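# Press protruding drive blanks into a free-standing rack

## Task

Find every drive blank that protrudes from the rack's front face and press each one fully home, until it bottoms out and latches. The rack is loose on the table. Any more than a slight tilt of the rack means failure, and the rack must finish at its original spot. A blank only counts as seated if it stays in once the robot lets go. Nothing may be pushed or knocked off the table.

## Robot and tools

ROBOT. One six-joint arm with a two-finger parallel gripper. In the Joint positions line the joints are listed as waist, shoulder, elbow, wrist pitch, wrist yaw, wrist roll (rad), followed by the pad gap (m). Ranges in rad: waist -3.054 to 3.054, shoulder 0.000 to 3.142, elbow 0.000 to 2.356, wrist pitch -1.571 to 1.571, wrist yaw -1.571 to 1.571, wrist roll -3.142 to 3.142. Load limits in N m: waist 18.2, shoulder 22.5, elbow 22.4, wrist pitch 5.92, wrist yaw 5.9, wrist roll 5.54. If contact torque reaches one of these, a TORQUE FAULT freezes the arm for 10 s and drops the remainder of that call.

FRAMES. Everything is given in the scene frame. Its origin sits on the table surface under the arm's base, +z is up, and +y lies to the left for someone facing along +x. The base itself may be slightly tilted. In the gripper's own frame the fingers extend along +x and close along y. end_effector_position is the midpoint between the pads, 3 to 4 cm short of the fingertips, so the tips reach that far beyond the reported point. At long reach the reported position can be off, and friction can leave the hand short of its goal or a little tilted. Check the pose after each motion and correct any tilt.

ROW FORMAT. Both motion tools use rows of 8 plain numbers: x, y, z, qw, qx, qy, qz, opening. x, y, z is an absolute goal position in metres and qw..qz an absolute goal orientation with w first, both in the scene frame. Neither is an offset. opening is the finger command, from -1 to 1: +1 is fully open (0.088 m), empty fingers touch at about -0.80, and anything lower closes them no further. Closing from fully open takes at least about 0.5 s.

execute_actions(actions). actions is a list of actions. Each action is a table of 1 to 15 rows, and each row runs for one 1/30 s step. A table shorter than 15 rows repeats its final row, so every action lasts 0.5 s. An empty list just returns the current state and images. Each step, the commanded pose is clipped to within 70 mm and 16 degrees of the measured pose, so far goals need several actions. After an action the arm continues only to the last clipped pose. An action is rejected if its target is more than 0.6 m from the hand's starting position along any gripper axis. If any action is malformed, or the first one fails that check against the last reported state, nothing in the call runs. Repeat the intended quaternion in every row rather than copying the possibly drifted reported one.

move(target, speed, blocking). target is one 8-number row as above, an absolute pose. The hand follows a straight path toward it lasting 0.5 to 10 s, and a path needing longer stops short. speed is the top path speed in m/s, from 0.002 to 0.5 (default 0.25), and rotation is capped at twice that value in rad/s. The opening is applied at the start. The path ignores obstacles, and the hand can lag, wander or overshoot the speed, especially near full stretch. Faster contact hits harder, and a target set deeper past the contact presses harder. The result adds a move: line giving the outcome (done, off_target, moving, held, fault), the distance to target, and any limits: paced means the pose was clipped, held means a check blocked some steps, after which the arm may briefly exceed speed. With blocking=false the call returns after 0.5 s while motion continues. Other motion calls are then refused until a result shows the move has ended, so use wait or stop first.

wait(seconds). Range 0 to 10. The arm keeps its last command, and the wait returns early if a running move ends. stop() brakes a running move and needs some distance to do so. The fingers are not stopped.

zoom_image(camera, region). camera is cam_high, cam_low or cam_wrist. region is [x0, y0, x1, y1] in pixels of that camera's latest 896x504 image, with the origin at top left and at most 504 by 504 pixels. finished_scene(scene) ends the current scene, given by its number, once the arm has held its last command. It cannot be undone, and its result reports success. Replying without any tool call also ends things.

RESULTS. The state line gives end_effector_position (m), end_effector_quat_wxyz, and linear and angular velocities. Hand target is the pose the controller is currently driving toward. pose unreachable means the clearance check changed or blocked the command; a base mount counts as part of the arm for this check. grip_measured is the finger opening on the command scale. It can be off by about 1 mm, and reads up to about 3 mm (0.061) narrow while squeezing something hard. Joint torques are the total drive outputs. External joint torques estimate the push-back from contact, with one line per earlier action. MOTOR HOT appears from 50 °C. At 95 °C an OVER-TEMPERATURE FAULT holds the arm, and if it does not cool, power is cut and the arm goes limp. Avoid holding sustained loads. While you compose a reply the simulation keeps running on your last command.

CAMERAS. cam_high, cam_low and cam_wrist are 896x504 pinhole cameras with radial distortion, calibrated with K and T_world_to_cam (world to camera). Real poses may differ by a couple of degrees and millimetres. The wrist camera's pose follows the joint readings.

CAUTIONS. Approach each blank slowly with the fingers closed, aligned with its slide direction. Aim only a little past the point where it latches so the rack is not shoved, slid or tipped. Then back away so nothing depends on the gripper. Avoid fast impacts, hard pressing and torque faults, and never knock the rack or anything else off the table.

Each tool is called after "Request:" by a JSON object that holds its "method" and its "body".

## Session

Request:
{"method": "execute_actions", "body": {"actions": []}}

Scene clock: 0.00 s.
end_effector_position=(+0.3442, +0.1277, +0.3151) grip_measured=+0.840 end_effector_quat_wxyz=(+0.598, -0.538, +0.579, +0.130) end_effector_velocity=(-0.003, -0.006, +0.002) end_effector_angular_velocity=(-0.032, +0.012, -0.002)
Joint positions: [ 0.337  1.447  1.276 -1.001  0.37  -0.581  0.08 ]
Joint velocities: [-0.002 -0.002 -0.002 -0.022  0.022 -0.007 -0.   ]
Joint torques (N m, as the arm reports them, + toward a larger angle): no reading
External joint torques (N m, as the arm's controller estimates them; a push from outside toward a larger angle lowers the number): no reading
Motor temperatures (°C, as the motors report them): [23 22 19 23 22 21]
Heat: hottest waist 23 °C (+0.0 °C/min).
Hand target: +0.344, +0.128, +0.315; +0.598, -0.538, +0.579, +0.130

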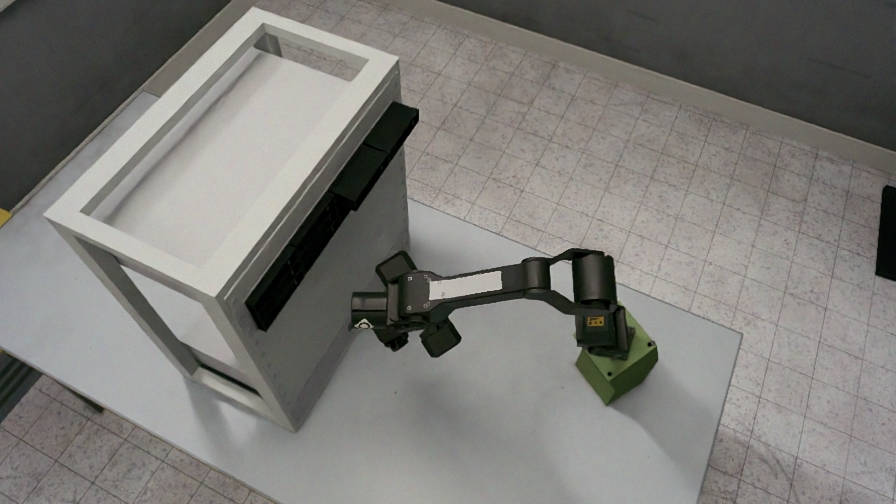

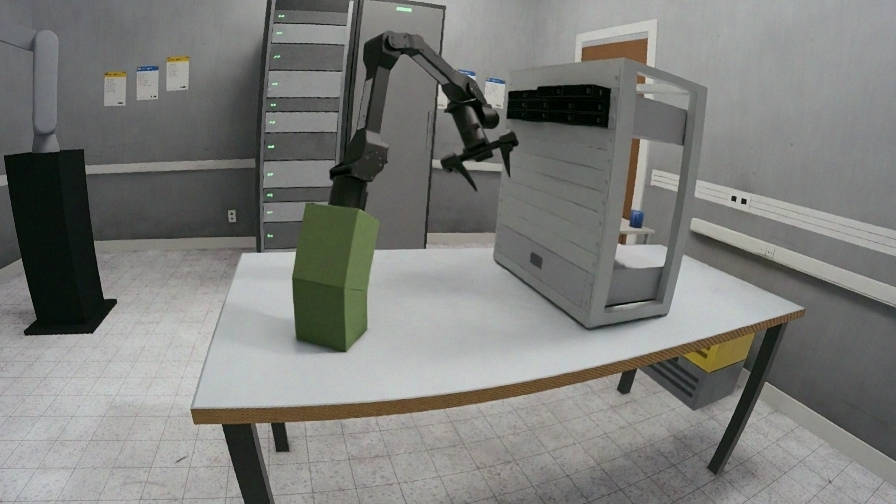

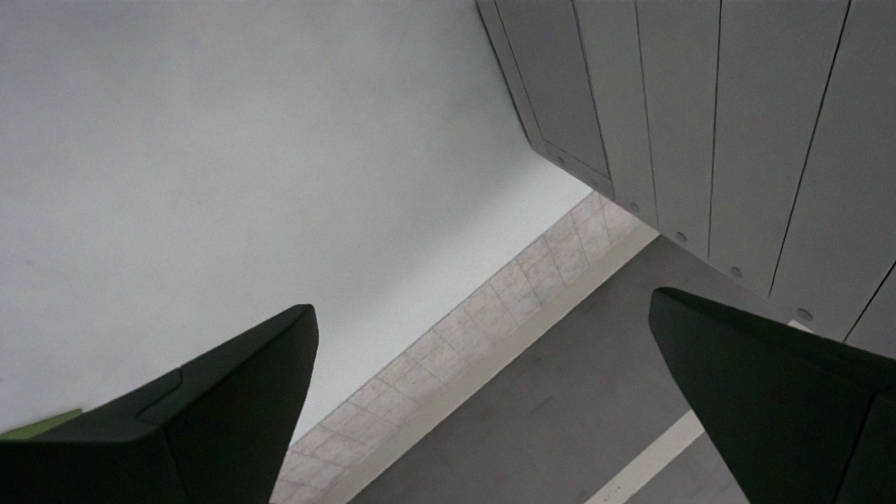

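Request:
{"method": "zoom_image", "body": {"camera": "cam_high", "region": [200, 40, 460, 350]}}

Request:
{"method": "zoom_image", "body": {"camera": "cam_low", "region": [490, 50, 650, 150]}}

Region (200, 40, 460, 350) of cam_high's 896x504 image, scaled by 1.626, with more detail than that image has; it fills the left 423 columns of this view, and the rest is white.

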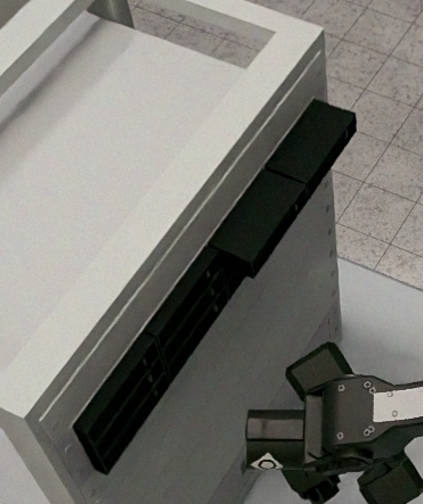

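Region (490, 50, 650, 150) of cam_low's 896x504 image, scaled by 3.150, with more detail than that image has; it fills the top 315 rows of this view, and the rest is white.

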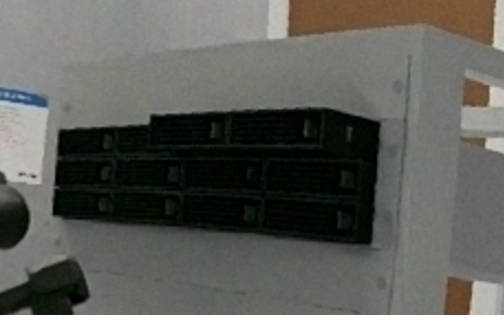

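Request:
{"method": "move", "body": {"target": [0.36,0.05,0.47,1,0,0,0,-1], "speed": 0.3}}

Scene clock: 4.13 s.
end_effector_position=(+0.3585, +0.0551, +0.4774) grip_measured=-0.795 end_effector_quat_wxyz=(+1.000, -0.011, -0.007, +0.011) end_effector_velocity=(-0.000, +0.001, -0.003) end_effector_angular_velocity=(+0.008, +0.006, +0.008)
Joint positions: [-0.332  0.811  0.473  0.575 -0.223  0.367  0.   ]
Joint velocities: [ 0.002  0.002 -0.007  0.007 -0.007  0.007 -0.   ]
Joint torques (N m, as the arm reports them, + toward a larger angle): [-1.19 -1.63  4.63  1.7   0.43  0.22]
External joint torques (N m, as the arm's controller estimates them; a push from outside toward a larger angle lowers the number): [-0.28  0.8  -2.13  0.05  0.16  0.21]
Motor temperatures (°C, as the motors report them): [23 23 20 23 22 21]
Heat: hottest waist 23 °C (+0.0 °C/min).
Hand target: +0.359, +0.051, +0.471; +1.000, -0.005, +0.000, +0.004
Off the commanded pose: 0.009 m, 2 deg.
move: off_target
camera_calibration (this result's frames):
cam_wrist: T_world_to_cam=[[0.0121176, -0.998617, -0.051159, 0.0908292], [-0.351185, 0.0436532, -0.935288, 0.594514], [0.936228, 0.0292997, -0.35017, -0.0940092], [0, 0, 0, 1]] pos_world=[0.295698, 0.0675056, 0.527769]

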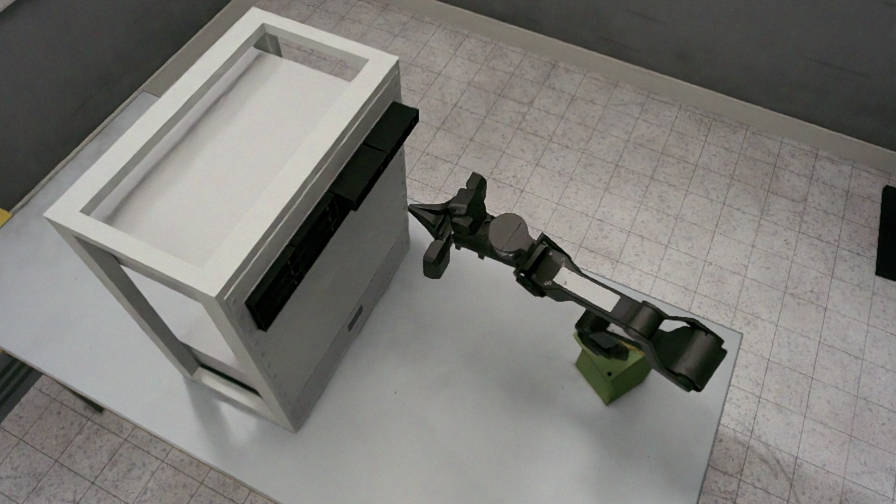

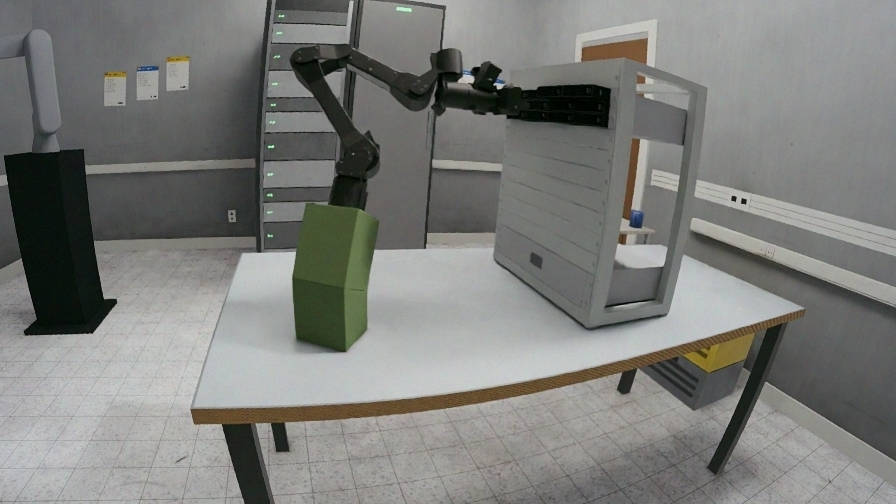

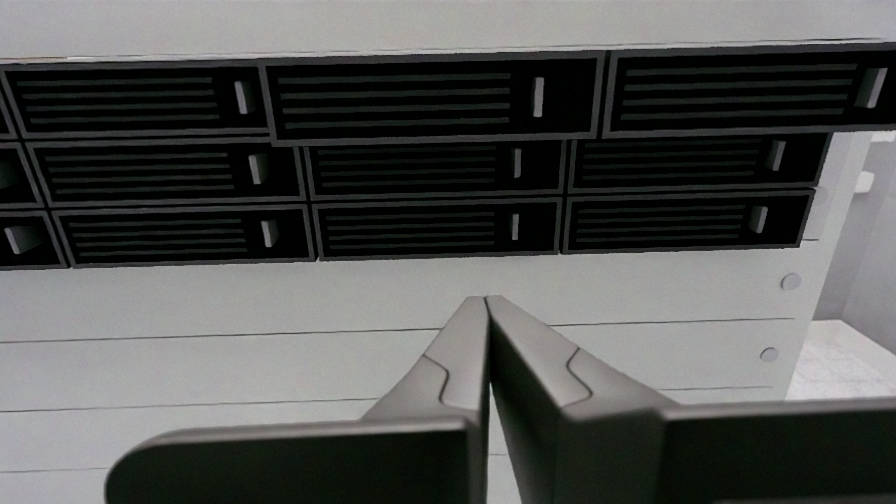

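Request:
{"method": "move", "body": {"target": [0.39,0.068,0.518,1,0,0,0,-1], "speed": 0.15}}

Scene clock: 5.23 s.
end_effector_position=(+0.3872, +0.0682, +0.5181) grip_measured=-0.795 end_effector_quat_wxyz=(+1.000, -0.004, -0.002, +0.002) end_effector_velocity=(+0.001, +0.001, -0.003) end_effector_angular_velocity=(+0.010, +0.023, +0.012)
Joint positions: [-0.303  0.896  0.703  0.412 -0.181  0.37   0.   ]
Joint velocities: [-0.002  0.002  0.007 -0.022 -0.022  0.007 -0.   ]
Joint torques (N m, as the arm reports them, + toward a larger angle): [-0.94 -2.43  6.85  1.41  0.36  0.23]
External joint torques (N m, as the arm's controller estimates them; a push from outside toward a larger angle lowers the number): [ 0.17  0.72 -0.01 -0.25  0.09  0.22]
Motor temperatures (°C, as the motors report them): [23 23 20 23 22 21]
Heat: hottest waist 23 °C (+0.0 °C/min).
Hand target: +0.390, +0.068, +0.518; +1.000, +0.000, -0.000, +0.000
Off the commanded pose: 0.003 m, 1 deg.
move: done
camera_calibration (this result's frames):
cam_wrist: T_world_to_cam=[[-0.00746809, -0.997911, -0.0641638, 0.119937], [-0.359491, 0.062555, -0.93105, 0.641778], [0.933119, 0.0161131, -0.359207, -0.10019], [0, 0, 0, 1]] pos_world=[0.325098, 0.0811547, 0.569234]

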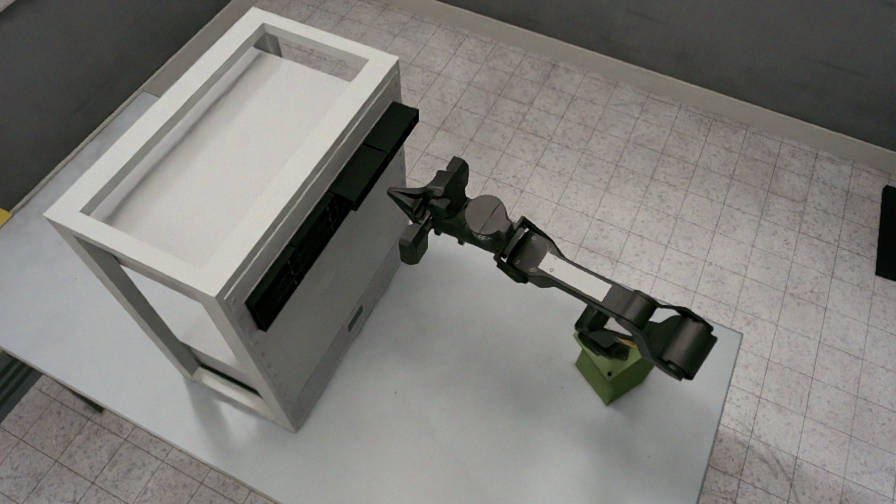

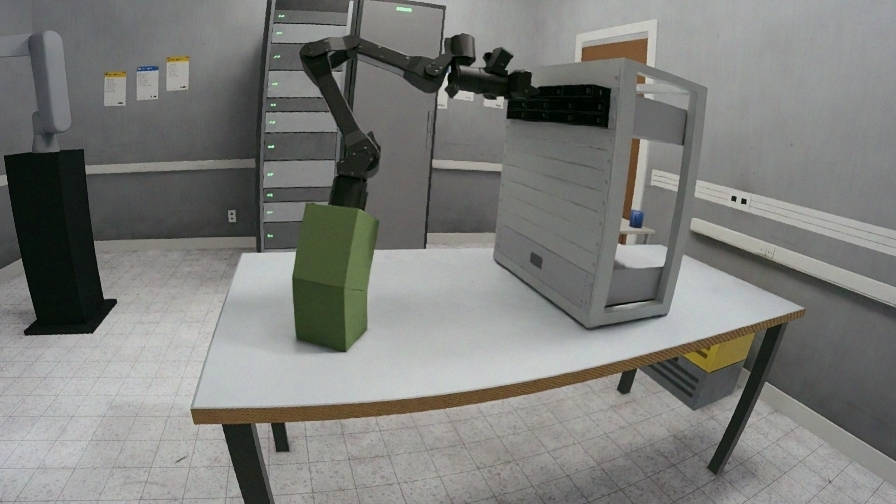

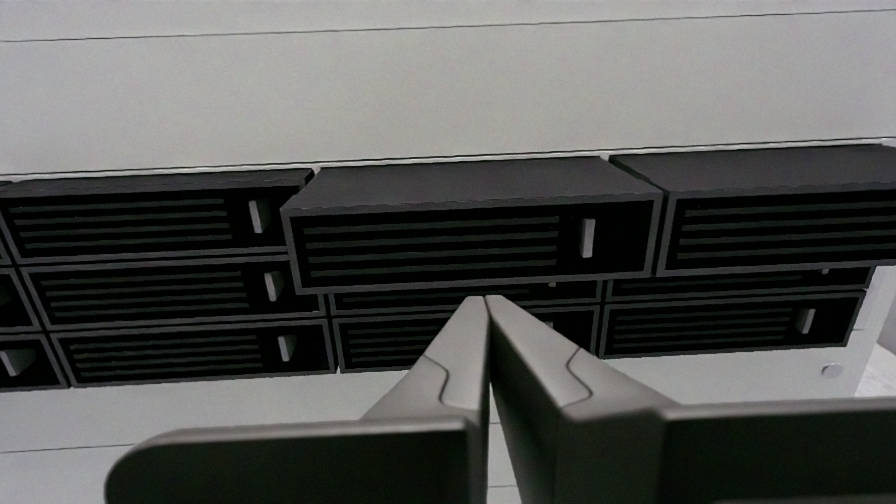

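Request:
{"method": "move", "body": {"target": [0.435,0.068,0.519,1,0,0,0,-1], "speed": 0.03}}

Scene clock: 10.33 s.
end_effector_position=(+0.4312, +0.0683, +0.5195) grip_measured=-0.795 end_effector_quat_wxyz=(+1.000, -0.000, -0.000, +0.002) end_effector_velocity=(+0.001, -0.002, -0.006) end_effector_angular_velocity=(+0.011, +0.027, -0.005)
Joint positions: [-0.269  1.086  0.828  0.472 -0.149  0.37   0.   ]
Joint velocities: [-0.002  0.007  0.002 -0.022 -0.007  0.007 -0.   ]
Joint torques (N m, as the arm reports them, + toward a larger angle): [-1.2  -2.86  7.31  1.83  0.42  0.01]
External joint torques (N m, as the arm's controller estimates them; a push from outside toward a larger angle lowers the number): [0.35 1.56 0.53 0.17 0.16 0.  ]
Motor temperatures (°C, as the motors report them): [23 23 21 24 22 21]
Heat: hottest wrist pitch 24 °C (+5.8 °C/min).
Hand target: +0.435, +0.068, +0.519; +1.000, +0.000, -0.000, -0.000
Off the commanded pose: 0.004 m, 0 deg.
move: done
camera_calibration (this result's frames):
cam_wrist: T_world_to_cam=[[-0.00788972, -0.99735, -0.0723208, 0.124834], [-0.361969, 0.0702669, -0.929538, 0.658692], [0.932157, 0.0188441, -0.361564, -0.13931], [0, 0, 0, 1]] pos_world=[0.36927, 0.0808442, 0.570938]

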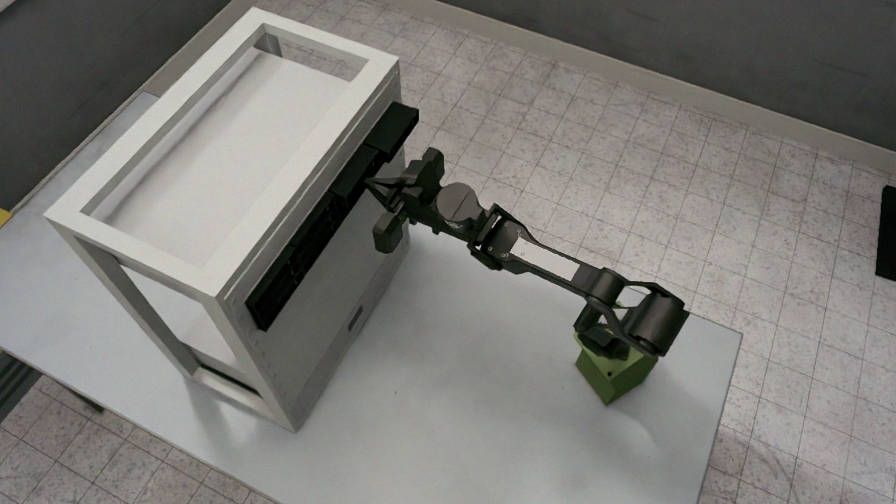

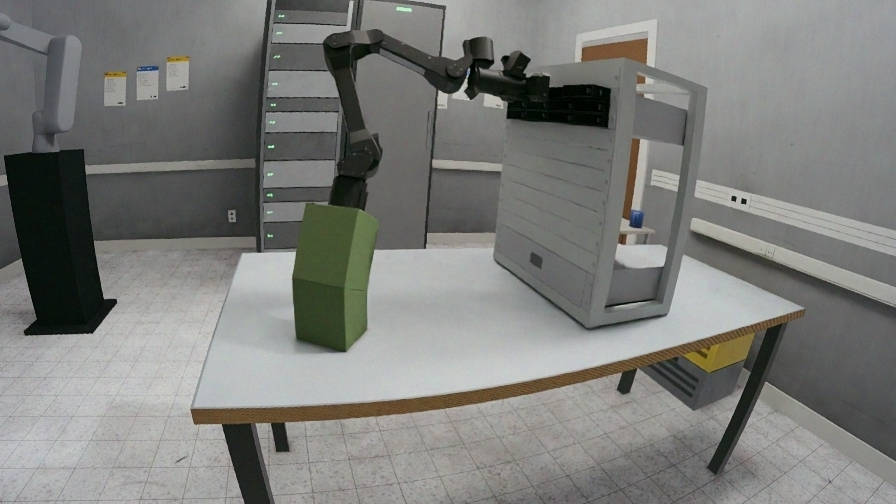

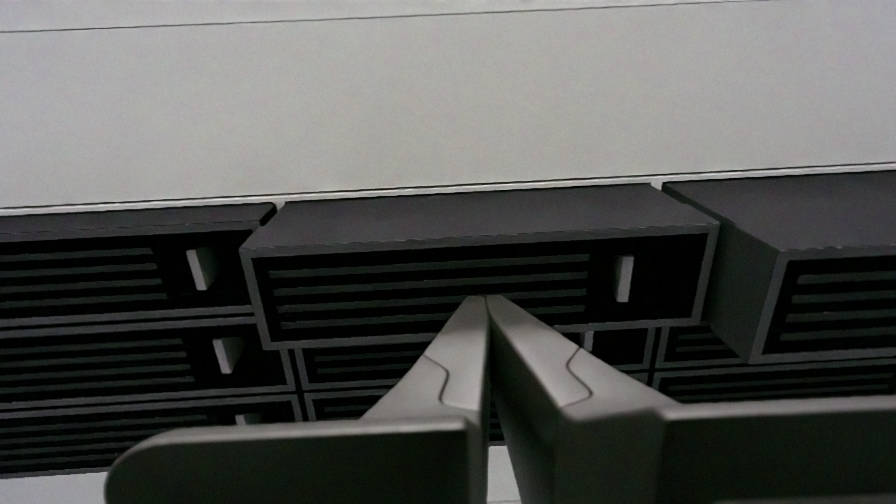

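Request:
{"method": "move", "body": {"target": [0.451,0.068,0.519,1,0,0,0,-1], "speed": 0.02}}

Scene clock: 11.67 s.
end_effector_position=(+0.4466, +0.0687, +0.5202) grip_measured=-0.795 end_effector_quat_wxyz=(+1.000, +0.001, -0.001, +0.002) end_effector_velocity=(+0.001, -0.000, -0.001) end_effector_angular_velocity=(+0.008, +0.009, +0.002)
Joint positions: [-0.259  1.149  0.877  0.488 -0.14   0.37   0.   ]
Joint velocities: [-0.002  0.002  0.002 -0.007 -0.007  0.007  0.   ]
Joint torques (N m, as the arm reports them, + toward a larger angle): [-1.43 -3.33  7.17  1.81  0.42 -0.08]
External joint torques (N m, as the arm's controller estimates them; a push from outside toward a larger angle lowers the number): [ 0.27  1.57  0.37  0.13  0.16 -0.09]
Motor temperatures (°C, as the motors report them): [23 23 21 24 22 21]
Heat: hottest wrist pitch 24 °C (+5.1 °C/min).
Hand target: +0.451, +0.068, +0.519; +1.000, +0.000, +0.000, +0.000
Off the commanded pose: 0.005 m, 0 deg.
move: done
camera_calibration (this result's frames):
cam_wrist: T_world_to_cam=[[-0.00678917, -0.997216, -0.0742589, 0.12587], [-0.360982, 0.0716973, -0.929813, 0.664426], [0.932548, 0.0204935, -0.360464, -0.154342], [0, 0, 0, 1]] pos_world=[0.384632, 0.0810446, 0.571504]

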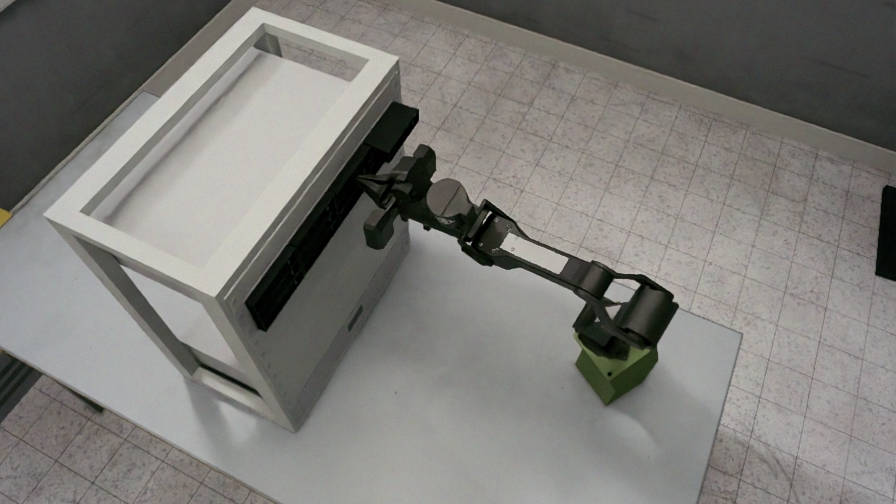

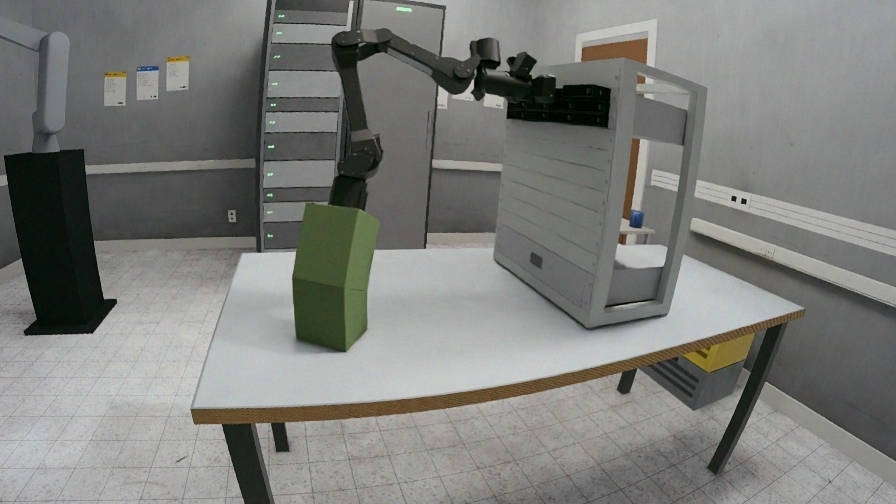

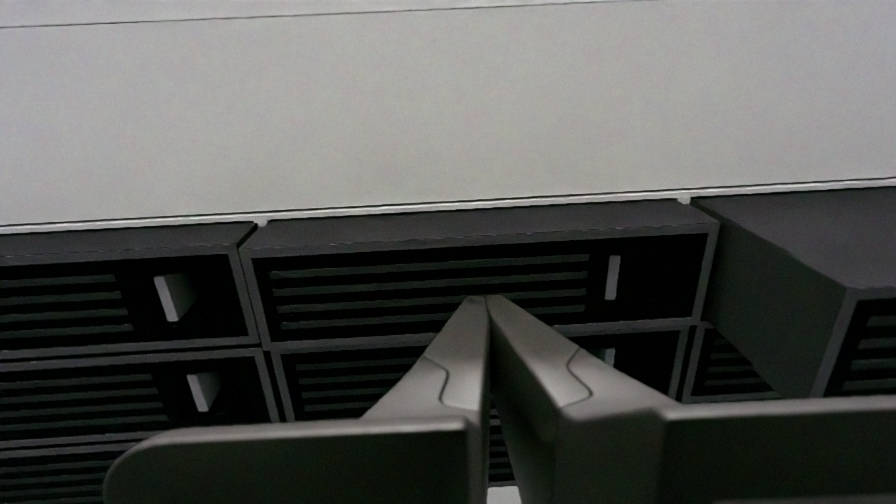

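Request:
{"method": "move", "body": {"target": [0.457,0.068,0.517,1,0,0,0,-1], "speed": 0.01}}

Scene clock: 13.07 s.
end_effector_position=(+0.4509, +0.0683, +0.5194) grip_measured=-0.795 end_effector_quat_wxyz=(+1.000, +0.001, -0.003, +0.001) end_effector_velocity=(-0.001, +0.001, +0.001) end_effector_angular_velocity=(-0.009, -0.005, +0.007)
Joint positions: [-0.255  1.167  0.885  0.501 -0.133  0.37   0.   ]
Joint velocities: [-0.002 -0.002 -0.002  0.007 -0.007 -0.007 -0.   ]
Joint torques (N m, as the arm reports them, + toward a larger angle): [-1.33 -2.43  7.64  1.81  0.44 -0.12]
External joint torques (N m, as the arm's controller estimates them; a push from outside toward a larger angle lowers the number): [ 0.4   2.74  0.71  0.09  0.19 -0.12]
Motor temperatures (°C, as the motors report them): [23 23 21 24 22 21]
Heat: hottest wrist pitch 24 °C (+4.6 °C/min).
Hand target: +0.457, +0.068, +0.517; +1.000, +0.000, +0.000, -0.000
Off the commanded pose: 0.007 m, 0 deg.
move: done
camera_calibration (this result's frames):
cam_wrist: T_world_to_cam=[[-0.00809876, -0.997169, -0.0747534, 0.126288], [-0.357551, 0.0727014, -0.931059, 0.664338], [0.933858, 0.0191877, -0.357128, -0.160847], [0, 0, 0, 1]] pos_world=[0.388766, 0.0807185, 0.570536]

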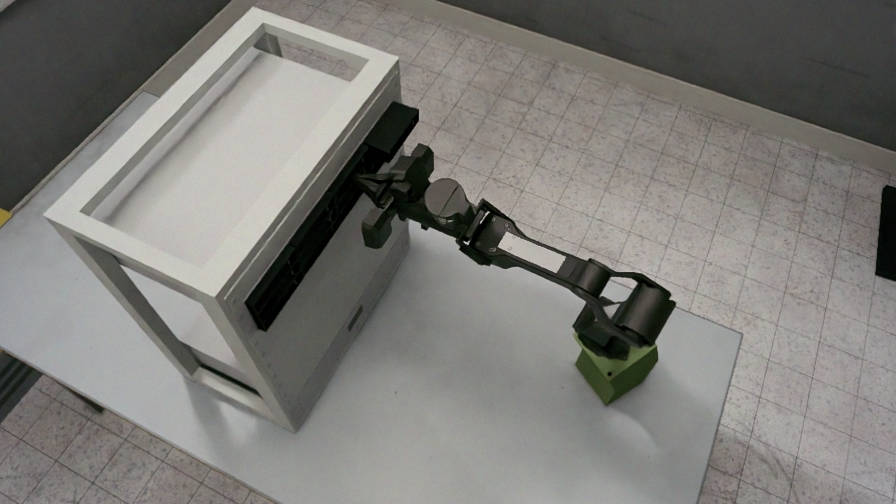

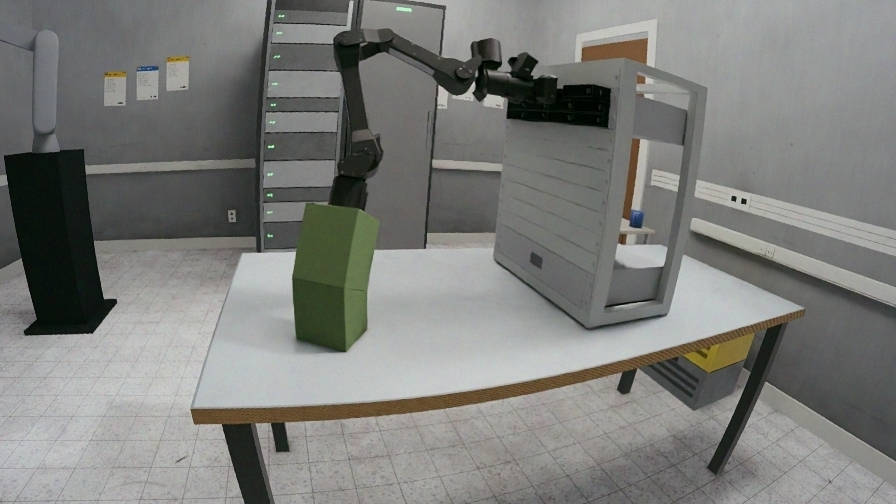

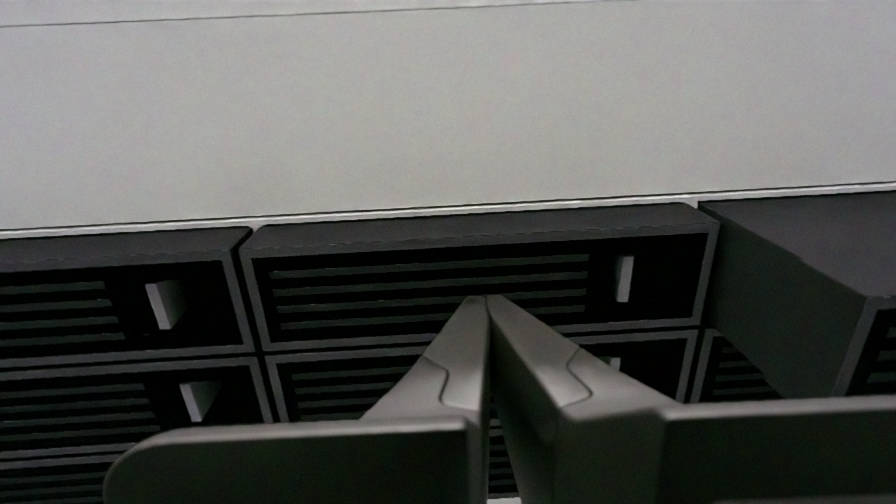

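Tab snapped back: latched. Next one.

Request:
{"method": "move", "body": {"target": [0.39,0.06,0.519,1,0,0,0,-1], "speed": 0.2}}

Request:
{"method": "move", "body": {"target": [0.395,-0.044,0.519,1,0,0,0,-1], "speed": 0.2}}

Scene clock: 14.10 s.
end_effector_position=(+0.3923, +0.0610, +0.5222) grip_measured=-0.795 end_effector_quat_wxyz=(+1.000, -0.005, -0.004, -0.000) end_effector_velocity=(-0.003, -0.000, +0.002) end_effector_angular_velocity=(-0.009, -0.002, +0.001)
Joint positions: [-0.339  0.926  0.72   0.429 -0.211  0.378  0.   ]
Joint velocities: [-0.007 -0.012 -0.002 -0.007 -0.007 -0.007 -0.   ]
Joint torques (N m, as the arm reports them, + toward a larger angle): [-1.56 -4.53  4.7   1.4   0.09  0.24]
External joint torques (N m, as the arm's controller estimates them; a push from outside toward a larger angle lowers the number): [-0.35 -1.26 -2.21 -0.27 -0.19  0.23]
Motor temperatures (°C, as the motors report them): [23 23 21 24 22 21]
Heat: hottest wrist pitch 24 °C (+4.3 °C/min).
Hand target: +0.390, +0.060, +0.519; +1.000, -0.001, +0.000, +0.000
Off the commanded pose: 0.004 m, 1 deg.
move: done
camera_calibration (this result's frames):
cam_wrist: T_world_to_cam=[[-0.0107541, -0.997943, -0.0631957, 0.113779], [-0.354561, 0.0628986, -0.932915, 0.646921], [0.934971, 0.012374, -0.354508, -0.106379], [0, 0, 0, 1]] pos_world=[0.330058, 0.0741707, 0.573]

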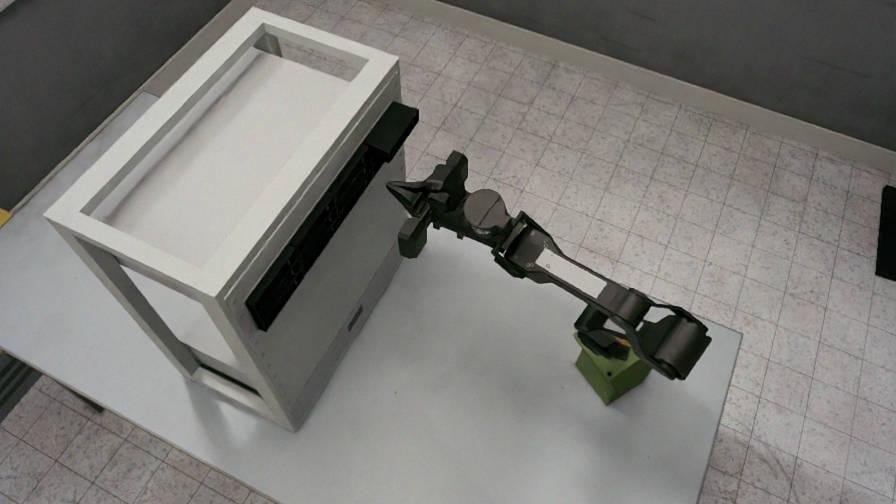

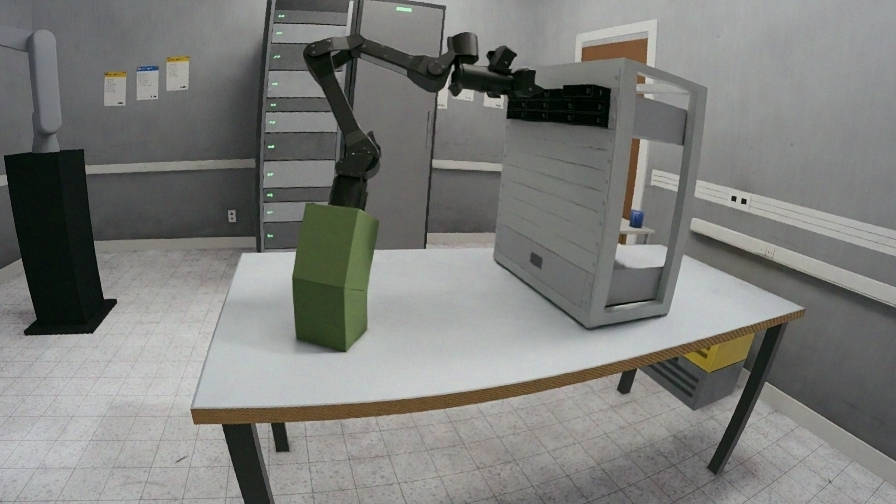

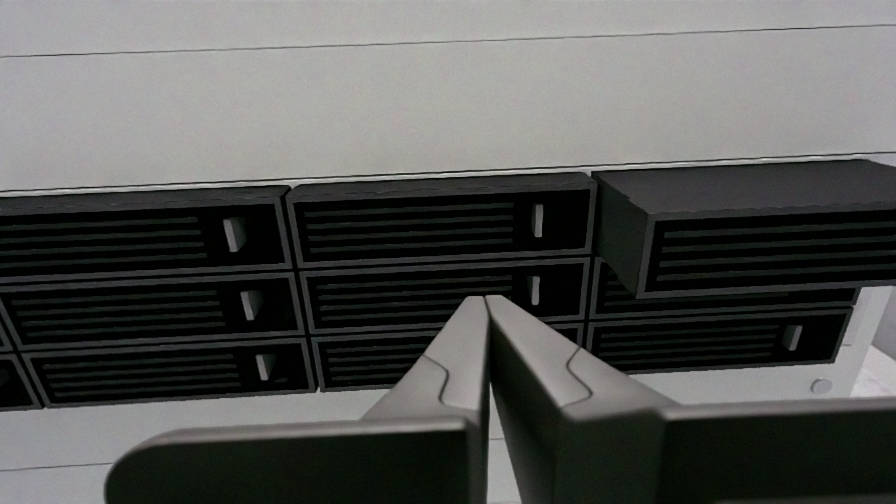

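Scene clock: 15.10 s.
end_effector_position=(+0.3949, -0.0411, +0.5220) grip_measured=-0.795 end_effector_quat_wxyz=(+1.000, -0.008, -0.003, -0.000) end_effector_velocity=(+0.000, -0.003, -0.006) end_effector_angular_velocity=(-0.003, +0.022, +0.016)
Joint positions: [-0.752  1.175  0.698  0.742 -0.612  0.478  0.   ]
Joint velocities: [-0.012  0.017 -0.002  0.007 -0.037 -0.007 -0.   ]
Joint torques (N m, as the arm reports them, + toward a larger angle): [-2.13 -2.47  5.59  1.54  0.1   0.25]
External joint torques (N m, as the arm's controller estimates them; a push from outside toward a larger angle lowers the number): [-0.3   0.96 -0.9   0.12 -0.24  0.24]
Motor temperatures (°C, as the motors report them): [23 23 21 24 22 21]
Heat: hottest wrist pitch 24 °C (+4.0 °C/min).
Hand target: +0.396, -0.044, +0.519; +1.000, -0.002, +0.001, -0.000
Off the commanded pose: 0.004 m, 1 deg.
move: done
camera_calibration (this result's frames):
cam_wrist: T_world_to_cam=[[-0.0115989, -0.998344, -0.0563474, 0.00868243], [-0.356681, 0.0567751, -0.932499, 0.654409], [0.934154, 0.00928215, -0.356749, -0.106244], [0, 0, 0, 1]] pos_world=[0.332765, -0.0274999, 0.572823]

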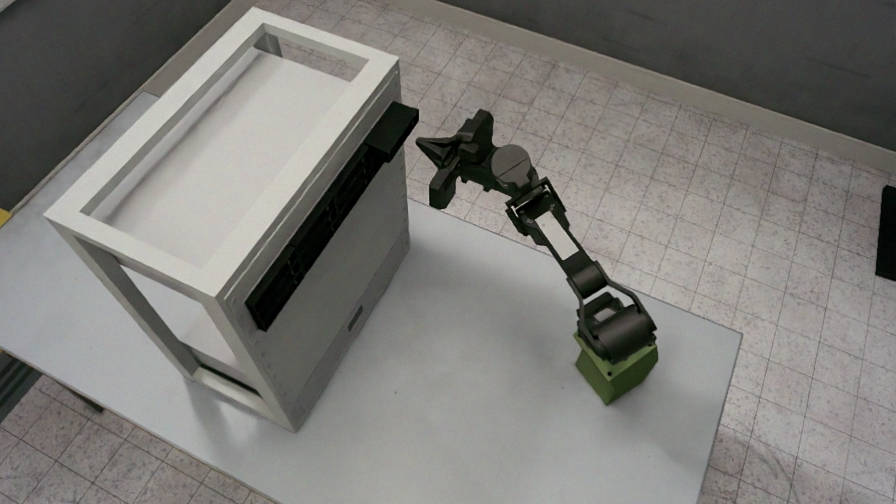

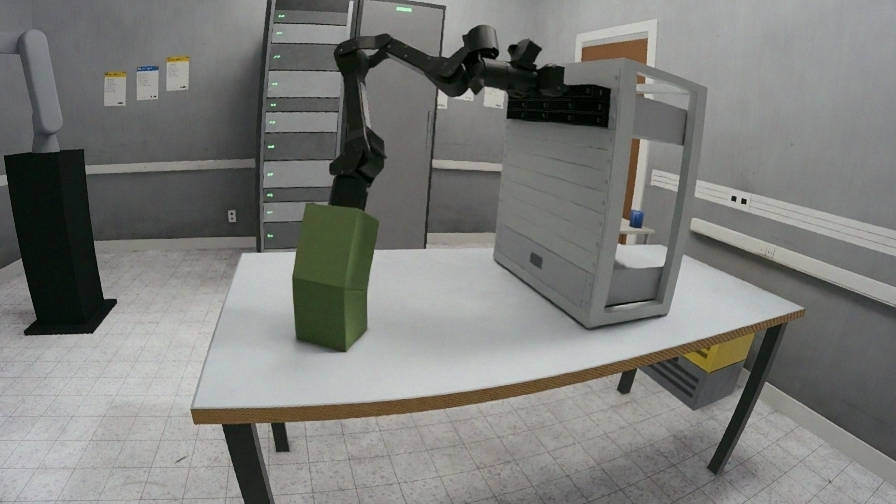

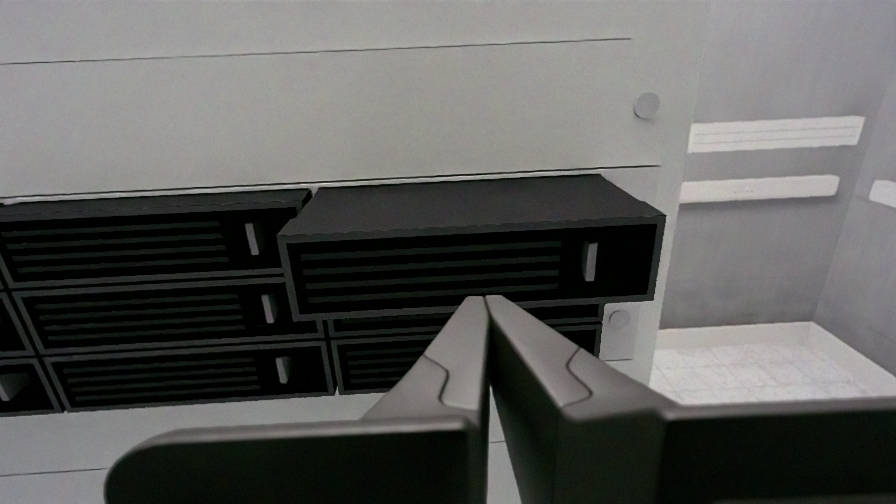

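Request:
{"method": "move", "body": {"target": [0.455,-0.042,0.516,1,0,0,0,-1], "speed": 0.035}}

Scene clock: 17.23 s.
end_effector_position=(+0.4503, -0.0402, +0.5206) grip_measured=-0.795 end_effector_quat_wxyz=(+1.000, +0.000, -0.005, +0.002) end_effector_velocity=(+0.002, +0.000, -0.002) end_effector_angular_velocity=(-0.018, +0.010, +0.006)
Joint positions: [-0.631  1.359  0.866  0.745 -0.498  0.463  0.   ]
Joint velocities: [ 0.002  0.007  0.007 -0.007 -0.007 -0.022 -0.   ]
Joint torques (N m, as the arm reports them, + toward a larger angle): [-1.53 -3.38  6.61  1.26  0.52 -0.21]
External joint torques (N m, as the arm's controller estimates them; a push from outside toward a larger angle lowers the number): [ 0.85  1.68  0.11 -0.23  0.19 -0.22]
Motor temperatures (°C, as the motors report them): [23 23 22 24 22 21]
Heat: hottest wrist pitch 24 °C (+3.5 °C/min).
Hand target: +0.455, -0.042, +0.516; +1.000, +0.001, -0.000, -0.000
Off the commanded pose: 0.007 m, 1 deg.
move: done
camera_calibration (this result's frames):
cam_wrist: T_world_to_cam=[[-0.0067949, -0.99725, -0.0737941, 0.0170527], [-0.353329, 0.07143, -0.932768, 0.672071], [0.935474, 0.0197355, -0.352843, -0.160707], [0, 0, 0, 1]] pos_world=[0.387916, -0.0278285, 0.57144]

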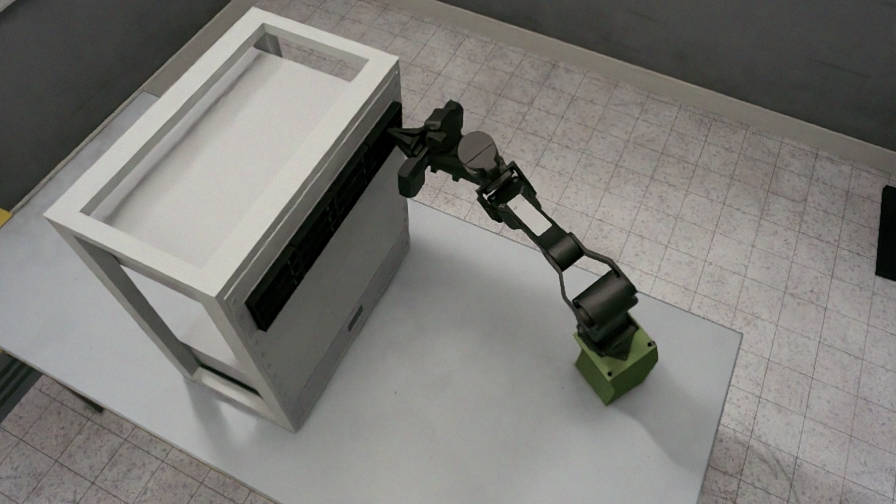

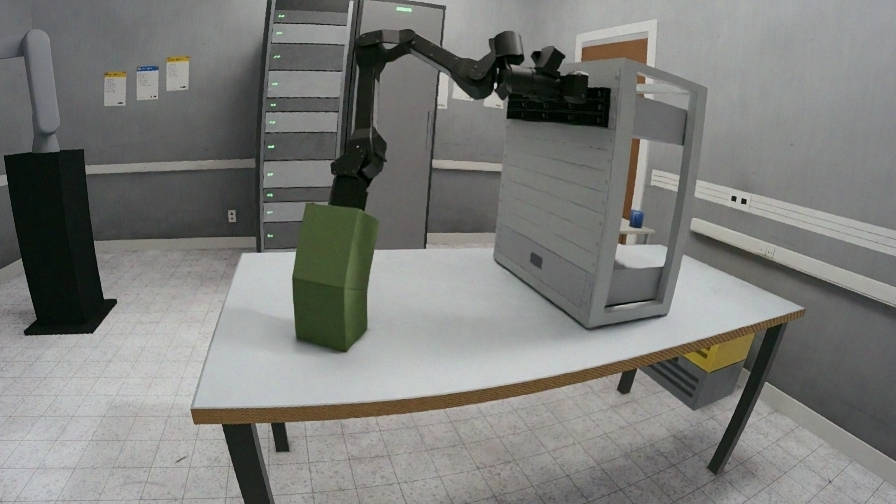

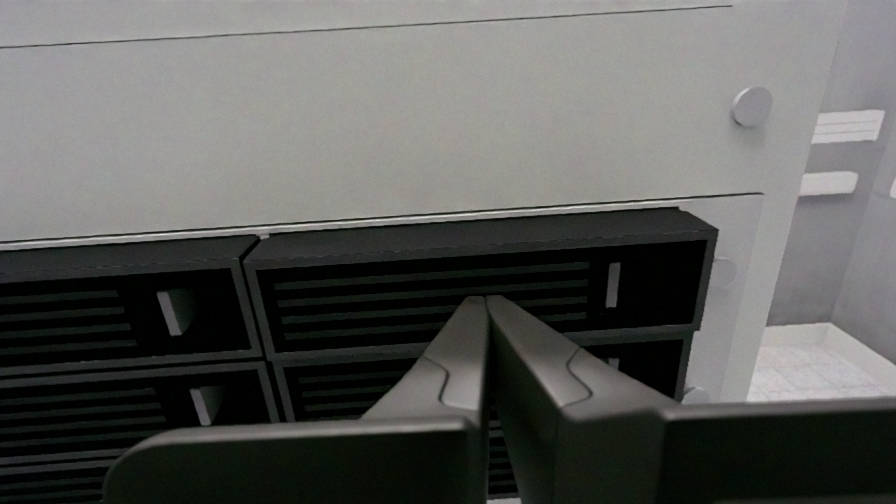

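Request:
{"method": "move", "body": {"target": [0.462,-0.042,0.516,1,0,0,0,-1], "speed": 0.012}}

Scene clock: 18.57 s.
end_effector_position=(+0.4537, -0.0408, +0.5205) grip_measured=-0.795 end_effector_quat_wxyz=(+1.000, -0.001, -0.005, +0.002) end_effector_velocity=(+0.001, -0.000, -0.004) end_effector_angular_velocity=(-0.002, +0.019, +0.013)
Joint positions: [-0.627  1.372  0.878  0.745 -0.494  0.458  0.   ]
Joint velocities: [-0.002  0.007  0.002 -0.007 -0.022 -0.007 -0.   ]
Joint torques (N m, as the arm reports them, + toward a larger angle): [-1.12 -1.96  7.94  1.12  0.71 -0.21]
External joint torques (N m, as the arm's controller estimates them; a push from outside toward a larger angle lowers the number): [ 1.24  3.16  1.43 -0.38  0.4  -0.21]
Motor temperatures (°C, as the motors report them): [23 23 22 24 22 21]
Heat: hottest wrist pitch 24 °C (+3.2 °C/min).
Hand target: +0.462, -0.042, +0.516; +1.000, -0.000, -0.000, +0.000
Off the commanded pose: 0.009 m, 1 deg.
move: off_target
camera_calibration (this result's frames):
cam_wrist: T_world_to_cam=[[-0.00718378, -0.997467, -0.0707723, 0.0151288], [-0.353621, 0.0687352, -0.93286, 0.673266], [0.935361, 0.0183251, -0.353219, -0.163726], [0, 0, 0, 1]] pos_world=[0.391332, -0.0281863, 0.571303]

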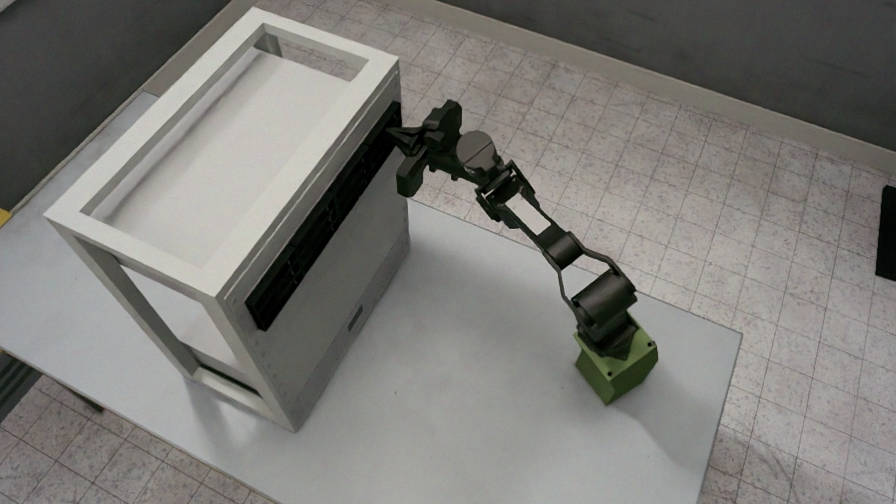

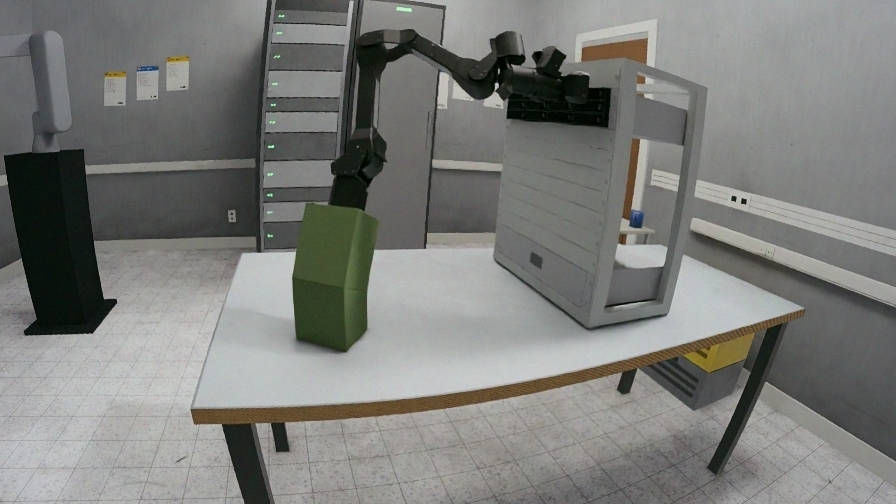

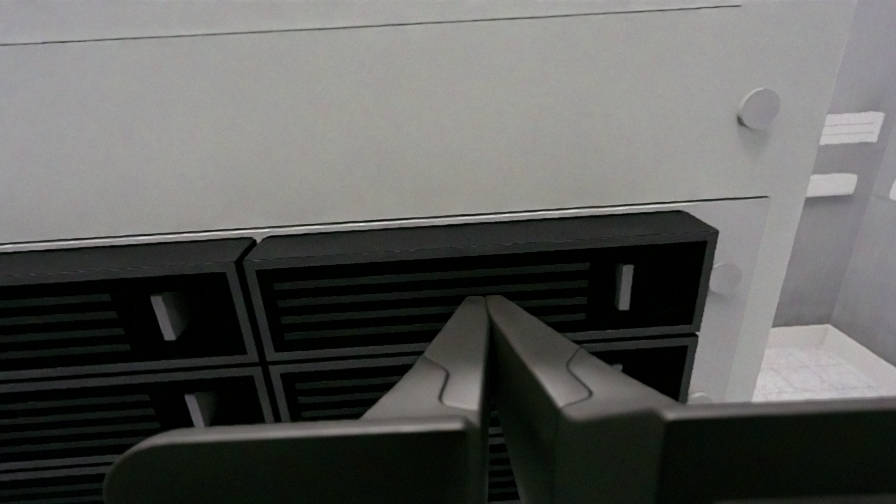

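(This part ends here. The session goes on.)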